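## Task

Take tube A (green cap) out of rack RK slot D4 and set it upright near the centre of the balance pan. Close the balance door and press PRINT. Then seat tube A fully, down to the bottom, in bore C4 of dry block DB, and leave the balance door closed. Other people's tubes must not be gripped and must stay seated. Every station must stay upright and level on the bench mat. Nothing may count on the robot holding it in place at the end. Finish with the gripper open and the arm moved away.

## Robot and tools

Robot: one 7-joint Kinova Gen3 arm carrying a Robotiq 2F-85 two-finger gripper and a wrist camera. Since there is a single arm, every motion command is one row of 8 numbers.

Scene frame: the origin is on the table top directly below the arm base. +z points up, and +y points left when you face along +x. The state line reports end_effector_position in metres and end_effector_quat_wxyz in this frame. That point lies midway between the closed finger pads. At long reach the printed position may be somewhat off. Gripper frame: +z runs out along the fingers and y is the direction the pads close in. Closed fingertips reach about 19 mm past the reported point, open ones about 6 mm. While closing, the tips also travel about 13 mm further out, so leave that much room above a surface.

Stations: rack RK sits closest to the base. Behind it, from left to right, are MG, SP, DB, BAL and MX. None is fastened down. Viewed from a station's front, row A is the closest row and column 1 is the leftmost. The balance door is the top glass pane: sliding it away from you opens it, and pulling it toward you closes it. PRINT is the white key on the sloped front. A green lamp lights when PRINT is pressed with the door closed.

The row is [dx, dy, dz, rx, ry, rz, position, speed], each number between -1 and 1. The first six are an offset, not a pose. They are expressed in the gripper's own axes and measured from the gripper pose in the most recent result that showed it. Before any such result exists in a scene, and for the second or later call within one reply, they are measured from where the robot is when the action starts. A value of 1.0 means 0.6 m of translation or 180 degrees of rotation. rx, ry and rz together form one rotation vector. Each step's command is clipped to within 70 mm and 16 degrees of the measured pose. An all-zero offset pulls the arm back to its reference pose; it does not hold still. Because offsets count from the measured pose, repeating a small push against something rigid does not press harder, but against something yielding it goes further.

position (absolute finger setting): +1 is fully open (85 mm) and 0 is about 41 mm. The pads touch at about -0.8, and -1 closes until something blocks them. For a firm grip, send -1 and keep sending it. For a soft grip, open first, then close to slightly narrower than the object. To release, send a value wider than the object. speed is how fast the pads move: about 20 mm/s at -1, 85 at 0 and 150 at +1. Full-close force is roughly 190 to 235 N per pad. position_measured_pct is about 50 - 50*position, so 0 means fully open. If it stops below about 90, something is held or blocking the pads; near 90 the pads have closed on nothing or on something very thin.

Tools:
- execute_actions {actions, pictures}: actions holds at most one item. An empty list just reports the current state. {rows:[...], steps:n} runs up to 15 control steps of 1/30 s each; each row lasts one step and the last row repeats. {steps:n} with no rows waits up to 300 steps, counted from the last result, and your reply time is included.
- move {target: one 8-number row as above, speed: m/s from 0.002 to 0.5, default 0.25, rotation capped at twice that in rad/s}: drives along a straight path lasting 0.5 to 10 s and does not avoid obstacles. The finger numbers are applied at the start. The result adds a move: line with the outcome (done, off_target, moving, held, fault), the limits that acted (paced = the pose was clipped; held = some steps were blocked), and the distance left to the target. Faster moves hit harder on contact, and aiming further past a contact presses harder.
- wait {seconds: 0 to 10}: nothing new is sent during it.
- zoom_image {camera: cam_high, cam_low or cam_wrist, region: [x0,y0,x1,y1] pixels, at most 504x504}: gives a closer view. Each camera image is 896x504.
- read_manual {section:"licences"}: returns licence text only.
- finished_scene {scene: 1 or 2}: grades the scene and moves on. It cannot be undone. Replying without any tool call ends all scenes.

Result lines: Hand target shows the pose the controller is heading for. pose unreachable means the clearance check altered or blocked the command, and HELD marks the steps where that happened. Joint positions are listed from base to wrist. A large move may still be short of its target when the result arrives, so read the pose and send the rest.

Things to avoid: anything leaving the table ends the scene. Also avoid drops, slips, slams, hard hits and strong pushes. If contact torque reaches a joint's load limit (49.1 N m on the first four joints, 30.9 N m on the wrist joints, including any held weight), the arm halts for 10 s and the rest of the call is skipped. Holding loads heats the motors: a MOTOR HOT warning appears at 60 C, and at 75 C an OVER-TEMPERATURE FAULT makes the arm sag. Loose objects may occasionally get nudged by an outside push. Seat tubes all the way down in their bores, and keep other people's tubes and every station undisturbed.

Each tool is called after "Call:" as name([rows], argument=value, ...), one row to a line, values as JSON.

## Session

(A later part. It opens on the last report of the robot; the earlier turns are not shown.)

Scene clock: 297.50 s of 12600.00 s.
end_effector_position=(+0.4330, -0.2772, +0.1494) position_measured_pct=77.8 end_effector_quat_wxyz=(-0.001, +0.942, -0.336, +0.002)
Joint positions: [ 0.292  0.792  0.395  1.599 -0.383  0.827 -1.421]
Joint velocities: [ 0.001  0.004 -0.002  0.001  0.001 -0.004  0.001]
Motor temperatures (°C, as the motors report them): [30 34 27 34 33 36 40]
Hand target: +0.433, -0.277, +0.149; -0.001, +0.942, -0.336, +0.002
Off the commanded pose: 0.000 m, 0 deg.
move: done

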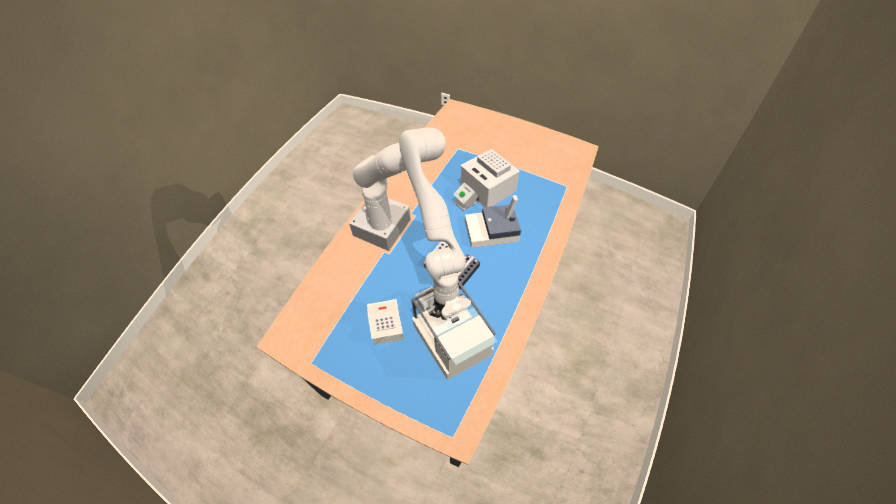

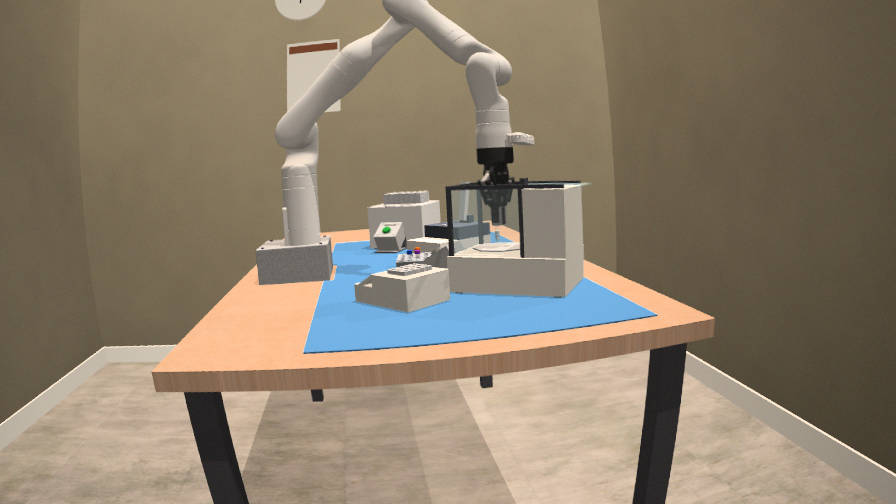

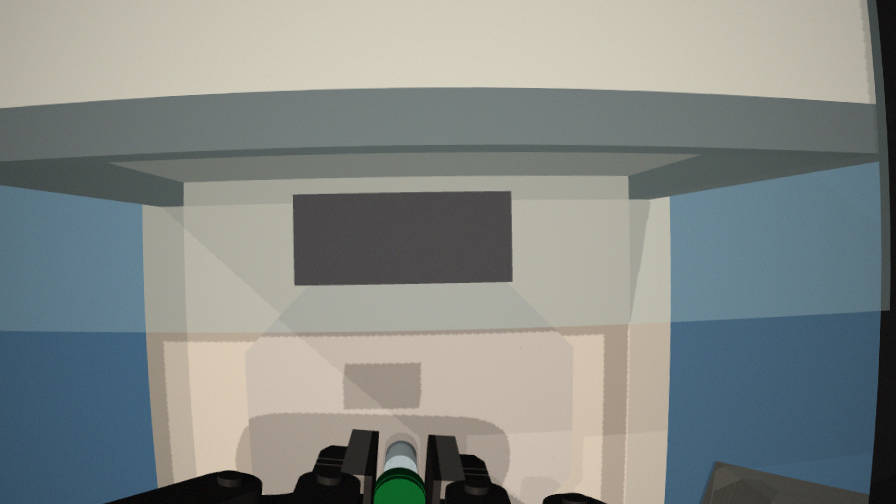

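Call:
move(target=[0,0,0.016,0,0,0,-0.55,-0.7], speed=0.008)

Call:
move(target=[0,0,0,0,0,0,-0.38,-0.8], speed=0.005)

Call:
move(target=[0,0,-0.06,0,0,0,-0.38,-0.8], speed=0.03)

Scene clock: 304.03 s of 12600.00 s.
end_effector_position=(+0.4331, -0.2773, +0.1399) position_measured_pct=77.8 end_effector_quat_wxyz=(-0.001, +0.942, -0.336, +0.002)
Joint positions: [ 0.296  0.808  0.388  1.605 -0.39   0.806 -1.415]
Joint velocities: [ 0.     0.    -0.     0.001 -0.001 -0.002  0.002]
Motor temperatures (°C, as the motors report them): [30 34 27 34 33 36 40]
Hand target: +0.433, -0.277, +0.140; -0.001, +0.942, -0.336, +0.002
Off the commanded pose: 0.000 m, 0 deg.
move: done

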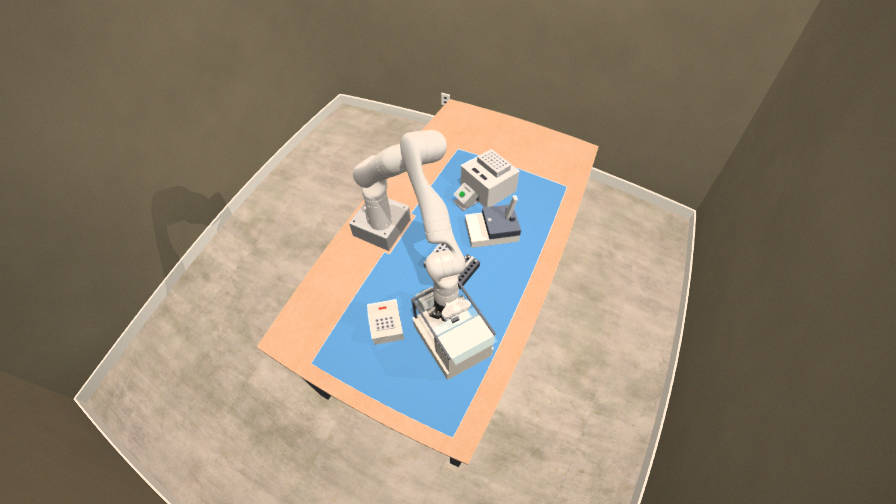

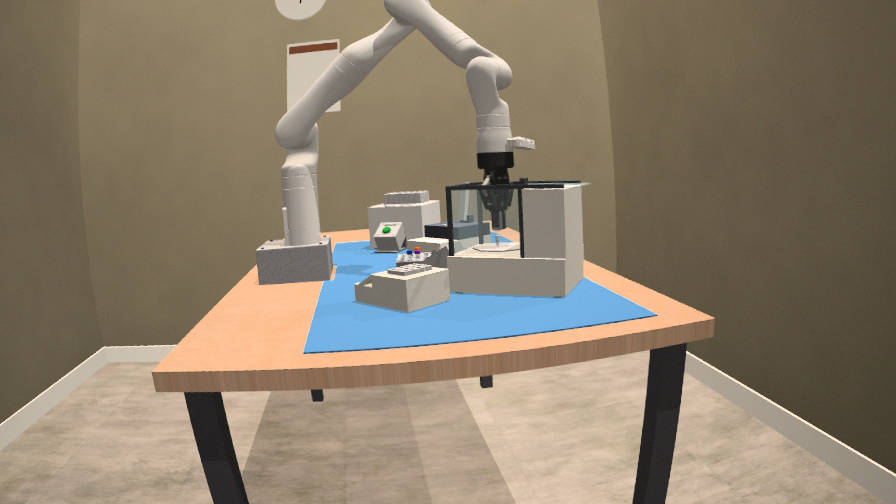

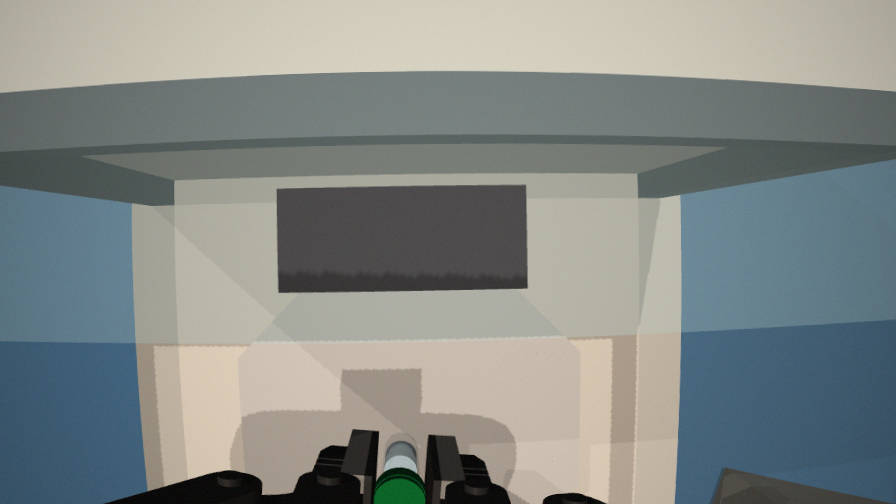

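Scene clock: 304.60 s of 12600.00 s.
end_effector_position=(+0.4331, -0.2773, +0.1399) position_measured_pct=69.0 end_effector_quat_wxyz=(-0.001, +0.942, -0.336, +0.002)
Joint positions: [ 0.296  0.808  0.388  1.605 -0.39   0.806 -1.415]
Joint velocities: [-0.    -0.     0.     0.002 -0.001 -0.    -0.002]
Motor temperatures (°C, as the motors report them): [30 34 27 34 33 36 40]
Hand target: +0.433, -0.277, +0.140; -0.001, +0.942, -0.336, +0.002
Off the commanded pose: 0.000 m, 0 deg.
move: done

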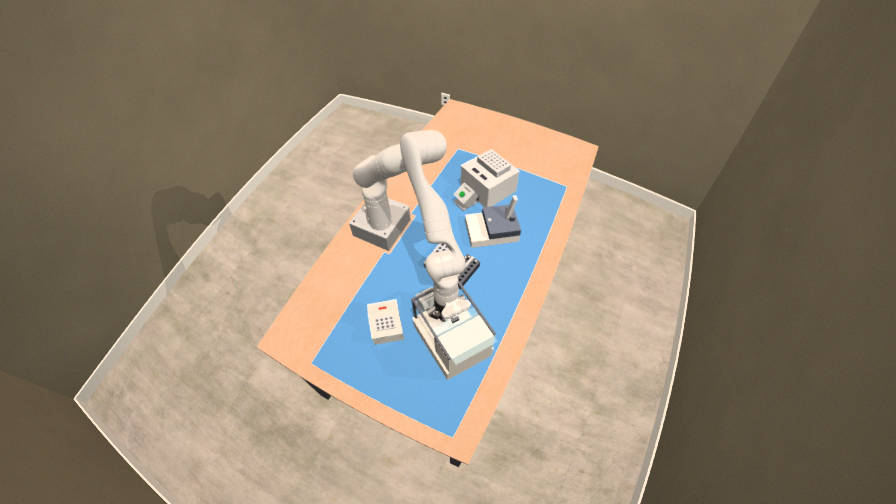

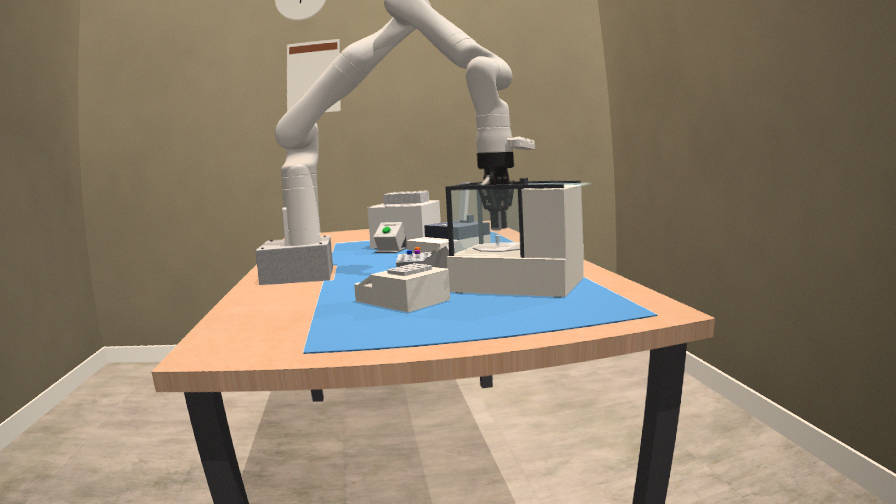

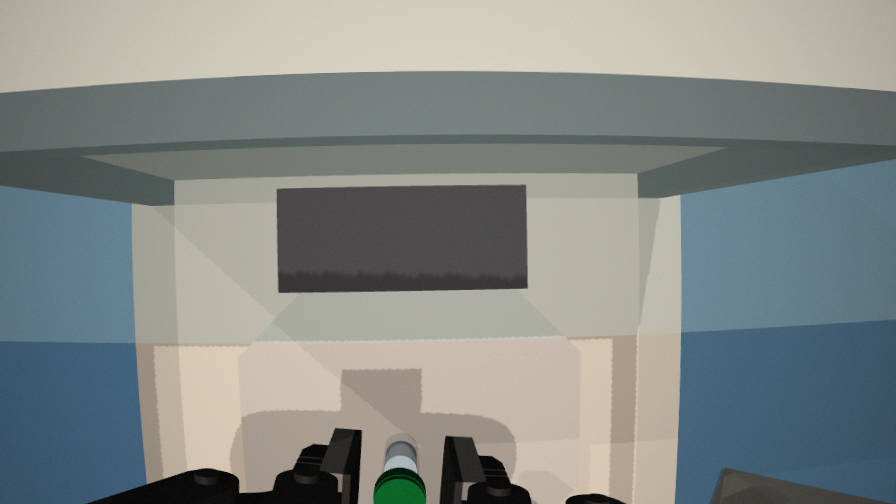

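Scene clock: 306.10 s of 12600.00 s.
end_effector_position=(+0.4328, -0.2772, +0.1757) position_measured_pct=69.0 end_effector_quat_wxyz=(-0.001, +0.942, -0.336, +0.002)
Joint positions: [ 0.28   0.751  0.415  1.58  -0.364  0.887 -1.436]
Joint velocities: [-0.001 -0.003  0.    -0.001  0.001  0.004  0.001]
Motor temperatures (°C, as the motors report them): [30 35 27 34 33 36 40]
Hand target: +0.433, -0.277, +0.176; -0.001, +0.942, -0.336, +0.002
Off the commanded pose: 0.000 m, 0 deg.
move: done

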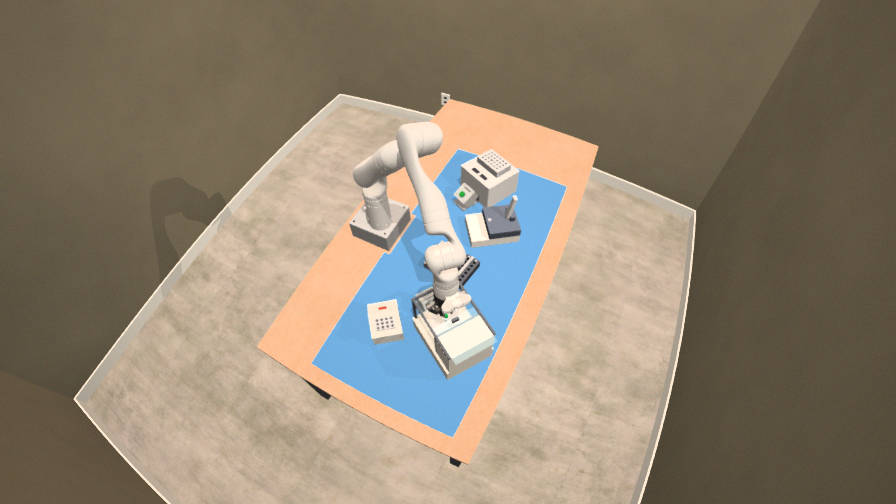

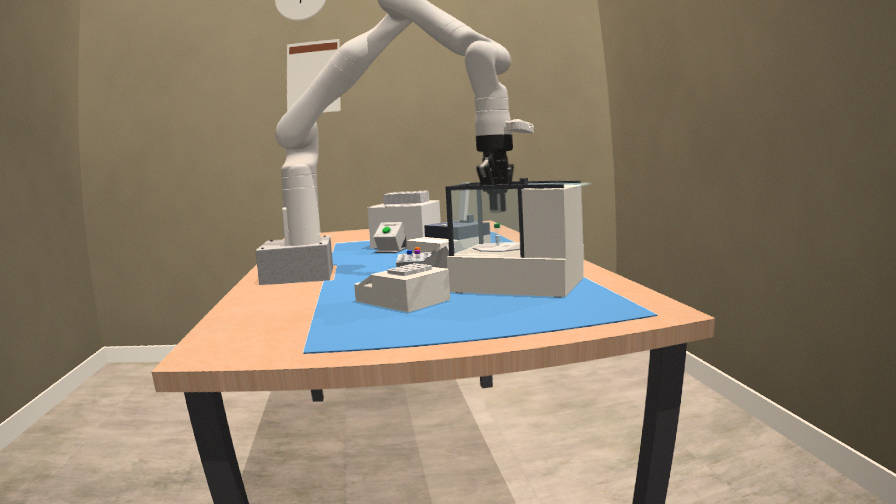

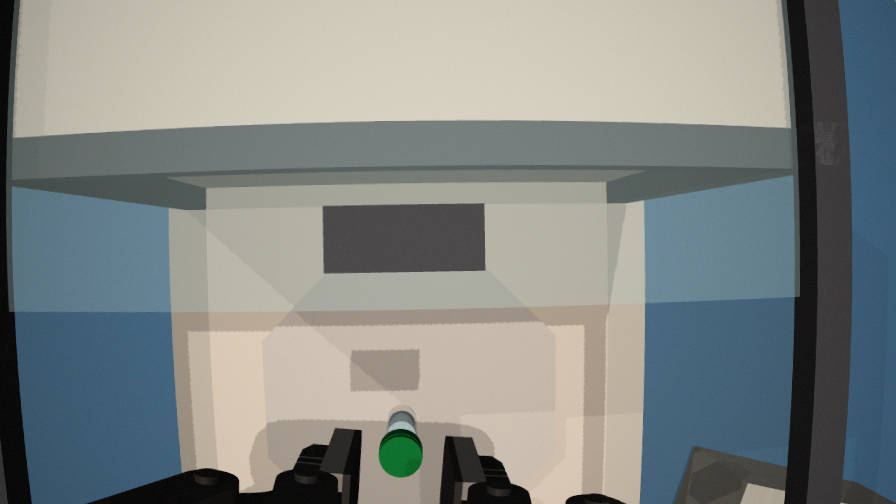

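Call:
move(target=[0,0,-0.16,0,0,0,-0.38,-0.8], speed=0.1)

Call:
move(target=[0.1017,0.012,0.02,0,0,-0.5,-0.35,0], speed=0.2)

Scene clock: 313.67 s of 12600.00 s.
end_effector_position=(+0.4323, -0.2770, +0.2715) position_measured_pct=69.0 end_effector_quat_wxyz=(-0.001, +0.942, -0.336, +0.002)
Joint positions: [ 0.251  0.624  0.468  1.466 -0.299  1.121 -1.49 ]
Joint velocities: [-0.001 -0.002  0.001 -0.003  0.002  0.003  0.   ]
Motor temperatures (°C, as the motors report them): [30 35 27 34 33 36 40]
Hand target: +0.432, -0.277, +0.272; -0.001, +0.942, -0.336, +0.002
Off the commanded pose: 0.000 m, 0 deg.
move: done

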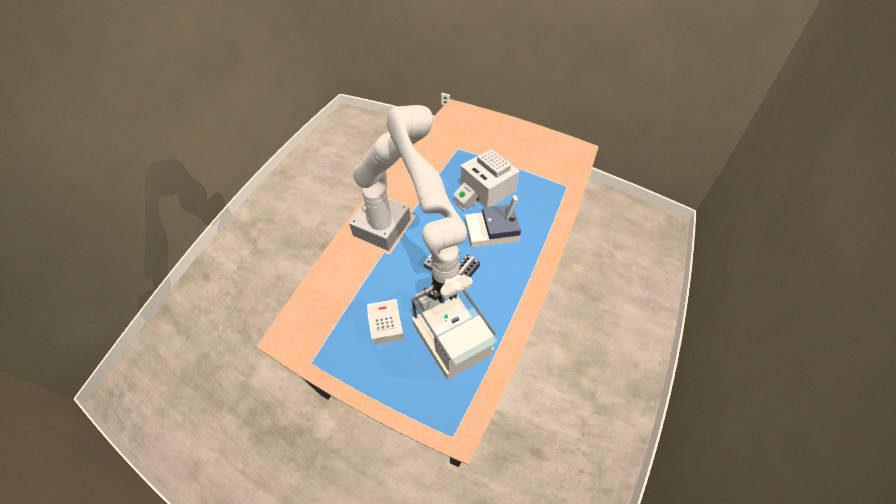

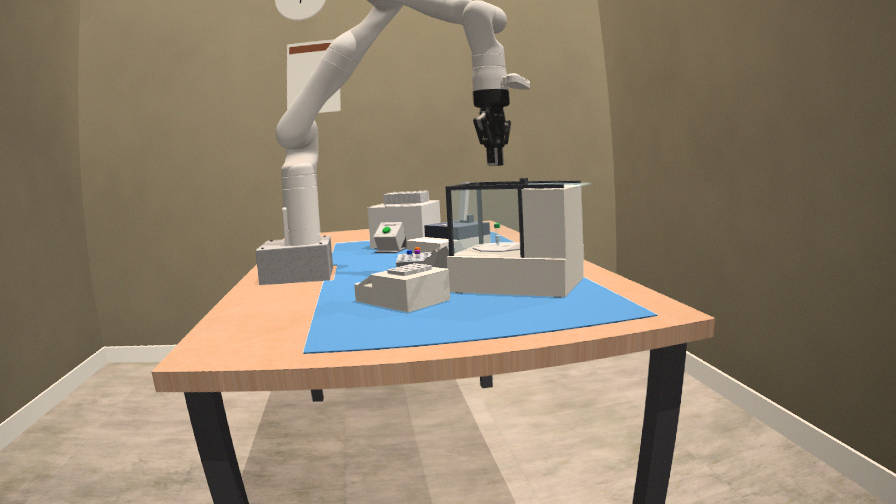

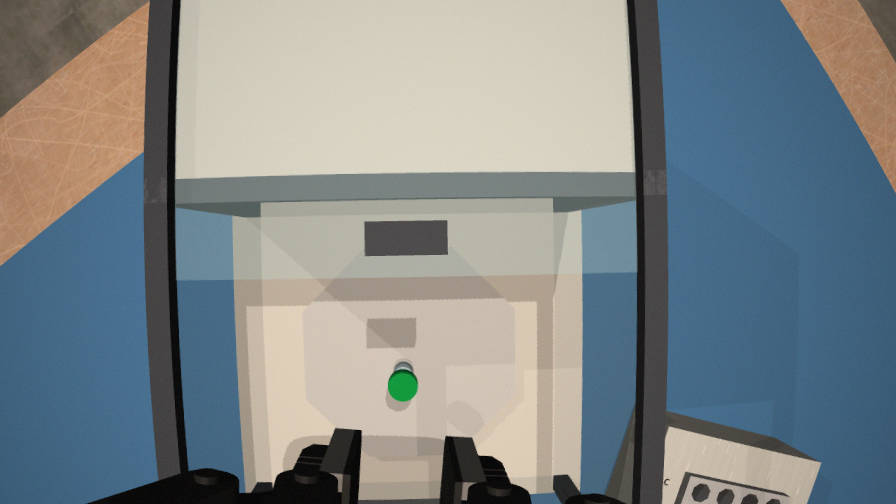

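Scene clock: 318.00 s of 12600.00 s.
end_effector_position=(+0.4753, -0.3209, +0.2599) position_measured_pct=67.5 end_effector_quat_wxyz=(+0.001, +0.904, +0.428, +0.001)
Joint positions: [ 0.522  0.733  0.069  1.22  -0.05   1.19  -0.1  ]
Joint velocities: [ 0.003  0.002  0.    -0.002  0.002  0.     0.007]
Motor temperatures (°C, as the motors report them): [30 35 27 34 33 36 40]
Hand target: +0.475, -0.321, +0.260; +0.001, +0.904, +0.429, +0.001
Off the commanded pose: 0.000 m, 0 deg.
move: done

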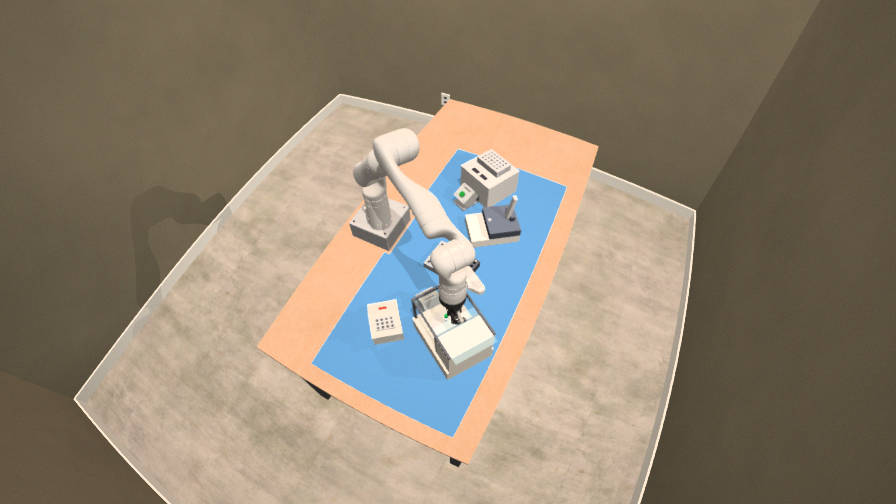

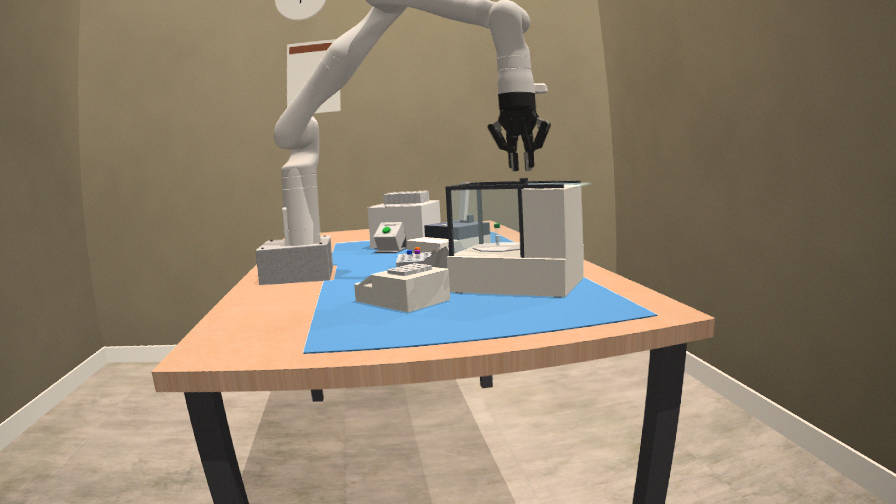

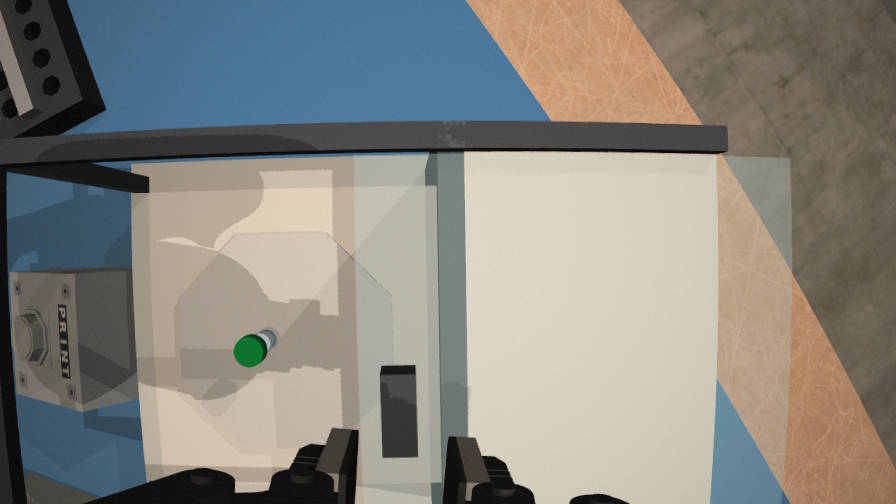

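Call:
move(target=[0,-0.003,0.0368,0,0,0,-0.35,0], speed=0.03)

Scene clock: 323.87 s of 12600.00 s.
end_effector_position=(+0.4740, -0.3198, +0.2379) position_measured_pct=67.5 end_effector_quat_wxyz=(+0.001, +0.904, +0.428, +0.001)
Joint positions: [ 0.523  0.751  0.066  1.261 -0.051  1.131 -0.1  ]
Joint velocities: [ 0.     0.001 -0.001  0.001  0.    -0.003  0.001]
Motor temperatures (°C, as the motors report them): [30 35 27 34 33 36 40]
Hand target: +0.474, -0.320, +0.238; +0.001, +0.904, +0.428, +0.001
Off the commanded pose: 0.000 m, 0 deg.
move: done

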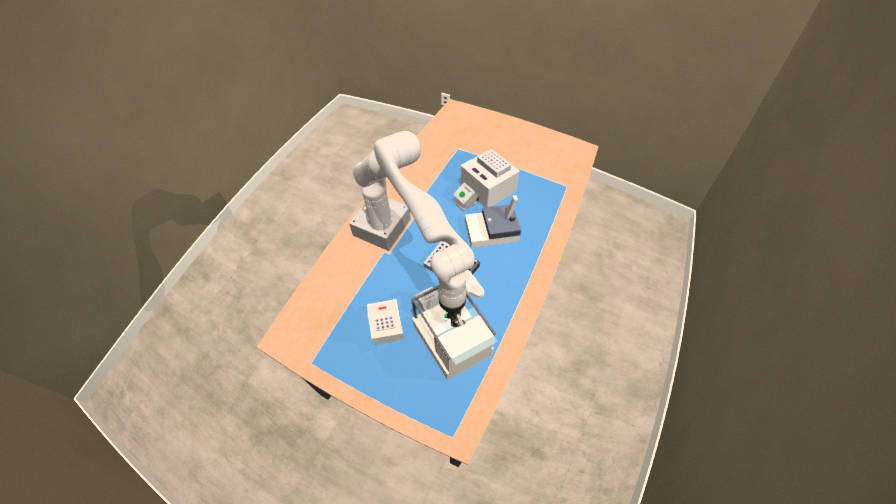

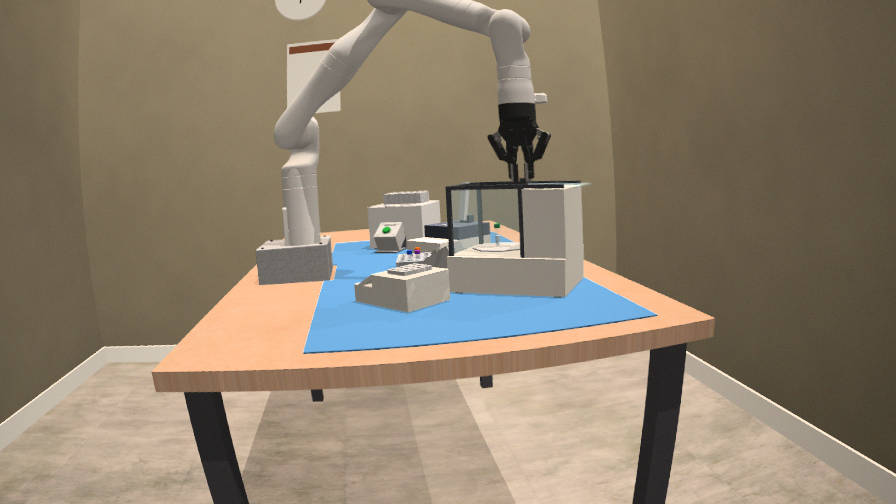

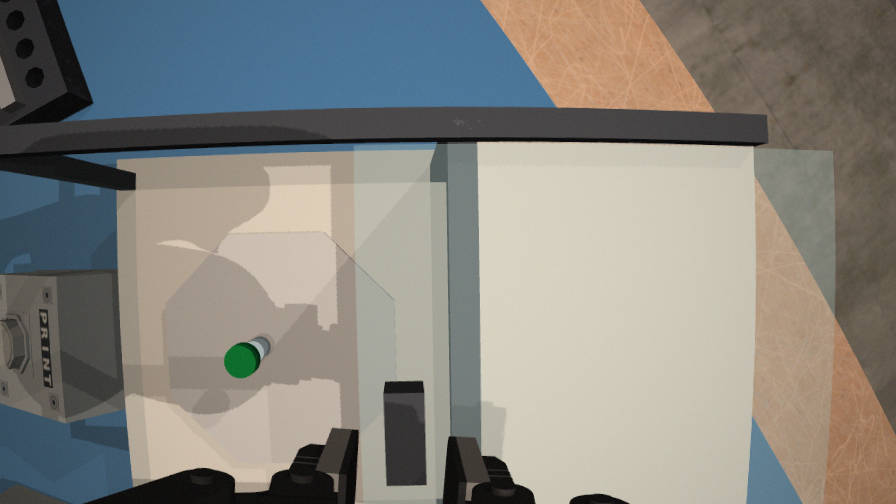

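Call:
move(target=[0,-0.195,0,0,0,0,-0.35,0], speed=0.05)

Scene clock: 330.37 s of 12600.00 s.
end_effector_position=(+0.3833, -0.2467, +0.2372) position_measured_pct=67.5 end_effector_quat_wxyz=(+0.001, +0.904, +0.428, +0.001)
Joint positions: [ 0.483  0.514  0.06   1.718 -0.037  0.909 -0.135]
Joint velocities: [-0.001 -0.004 -0.001  0.005 -0.002 -0.001 -0.001]
Motor temperatures (°C, as the motors report them): [30 35 27 34 33 36 40]
Hand target: +0.383, -0.246, +0.237; +0.001, +0.904, +0.428, +0.001
Off the commanded pose: 0.001 m, 0 deg.
move: done

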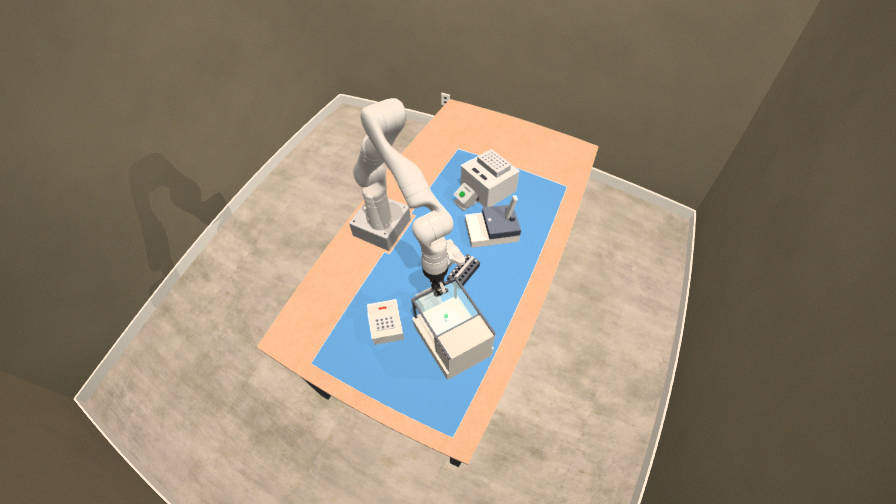

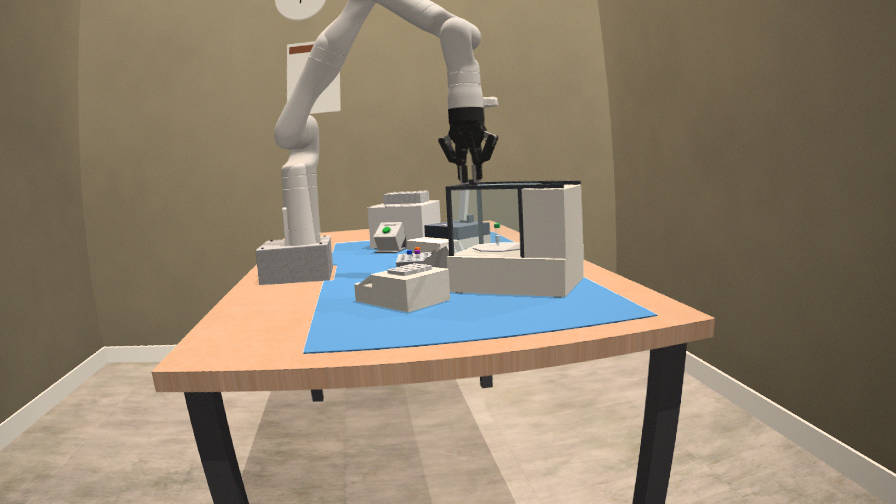

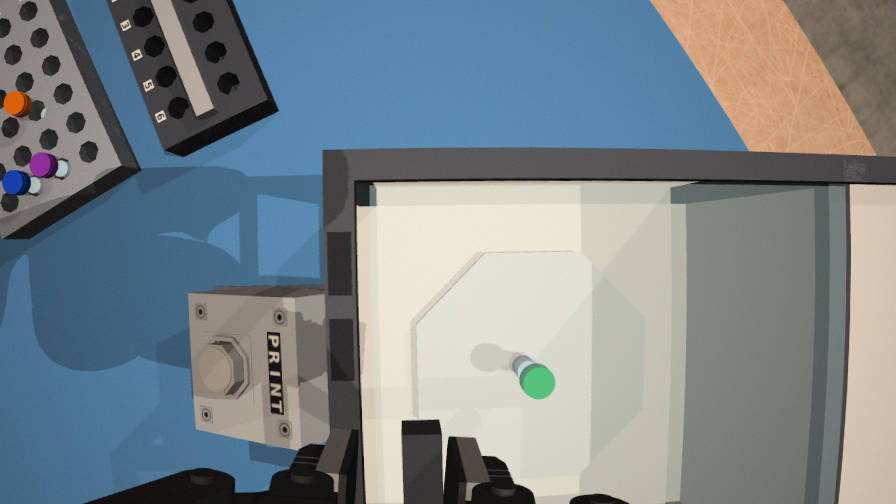

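Call:
move(target=[0,-0.009,0,0,0,0,-0.35,0], speed=0.01)

Scene clock: 334.27 s of 12600.00 s.
end_effector_position=(+0.3801, -0.2444, +0.2374) position_measured_pct=67.5 end_effector_quat_wxyz=(+0.003, +0.904, +0.428, +0.002)
Joint positions: [ 0.482  0.504  0.06   1.735 -0.036  0.899 -0.137]
Joint velocities: [-0.    -0.001 -0.     0.004  0.    -0.003 -0.001]
Motor temperatures (°C, as the motors report them): [30 35 27 34 33 36 40]
Hand target: +0.379, -0.243, +0.237; +0.001, +0.904, +0.428, +0.001
Off the commanded pose: 0.001 m, 0 deg.
move: done

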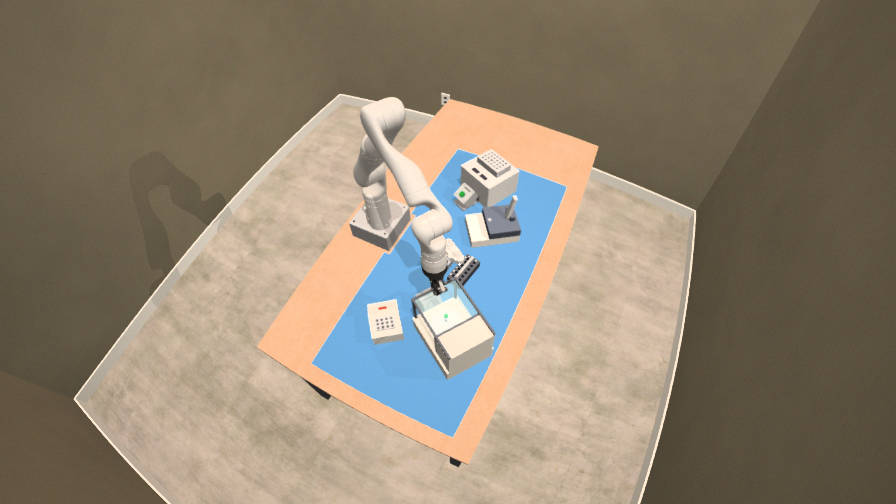

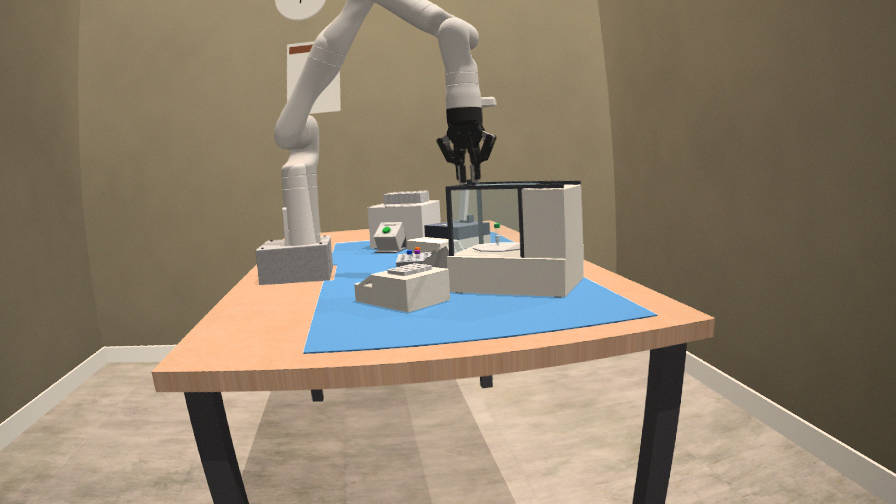

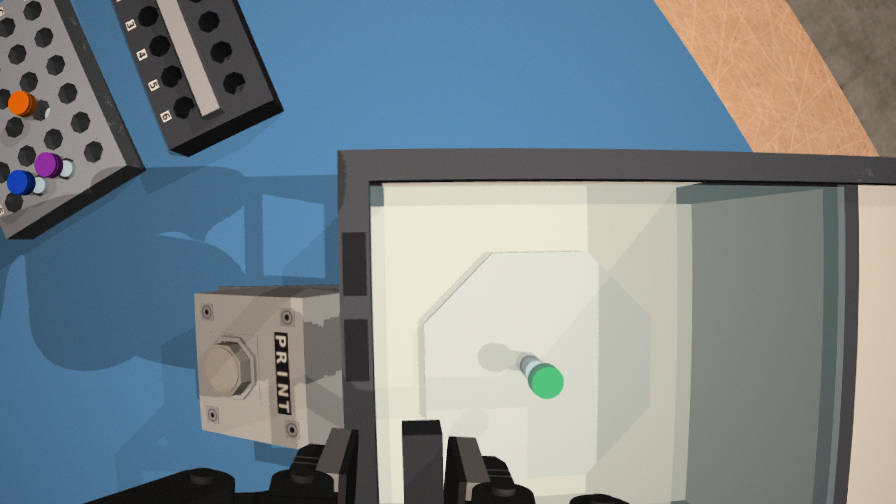

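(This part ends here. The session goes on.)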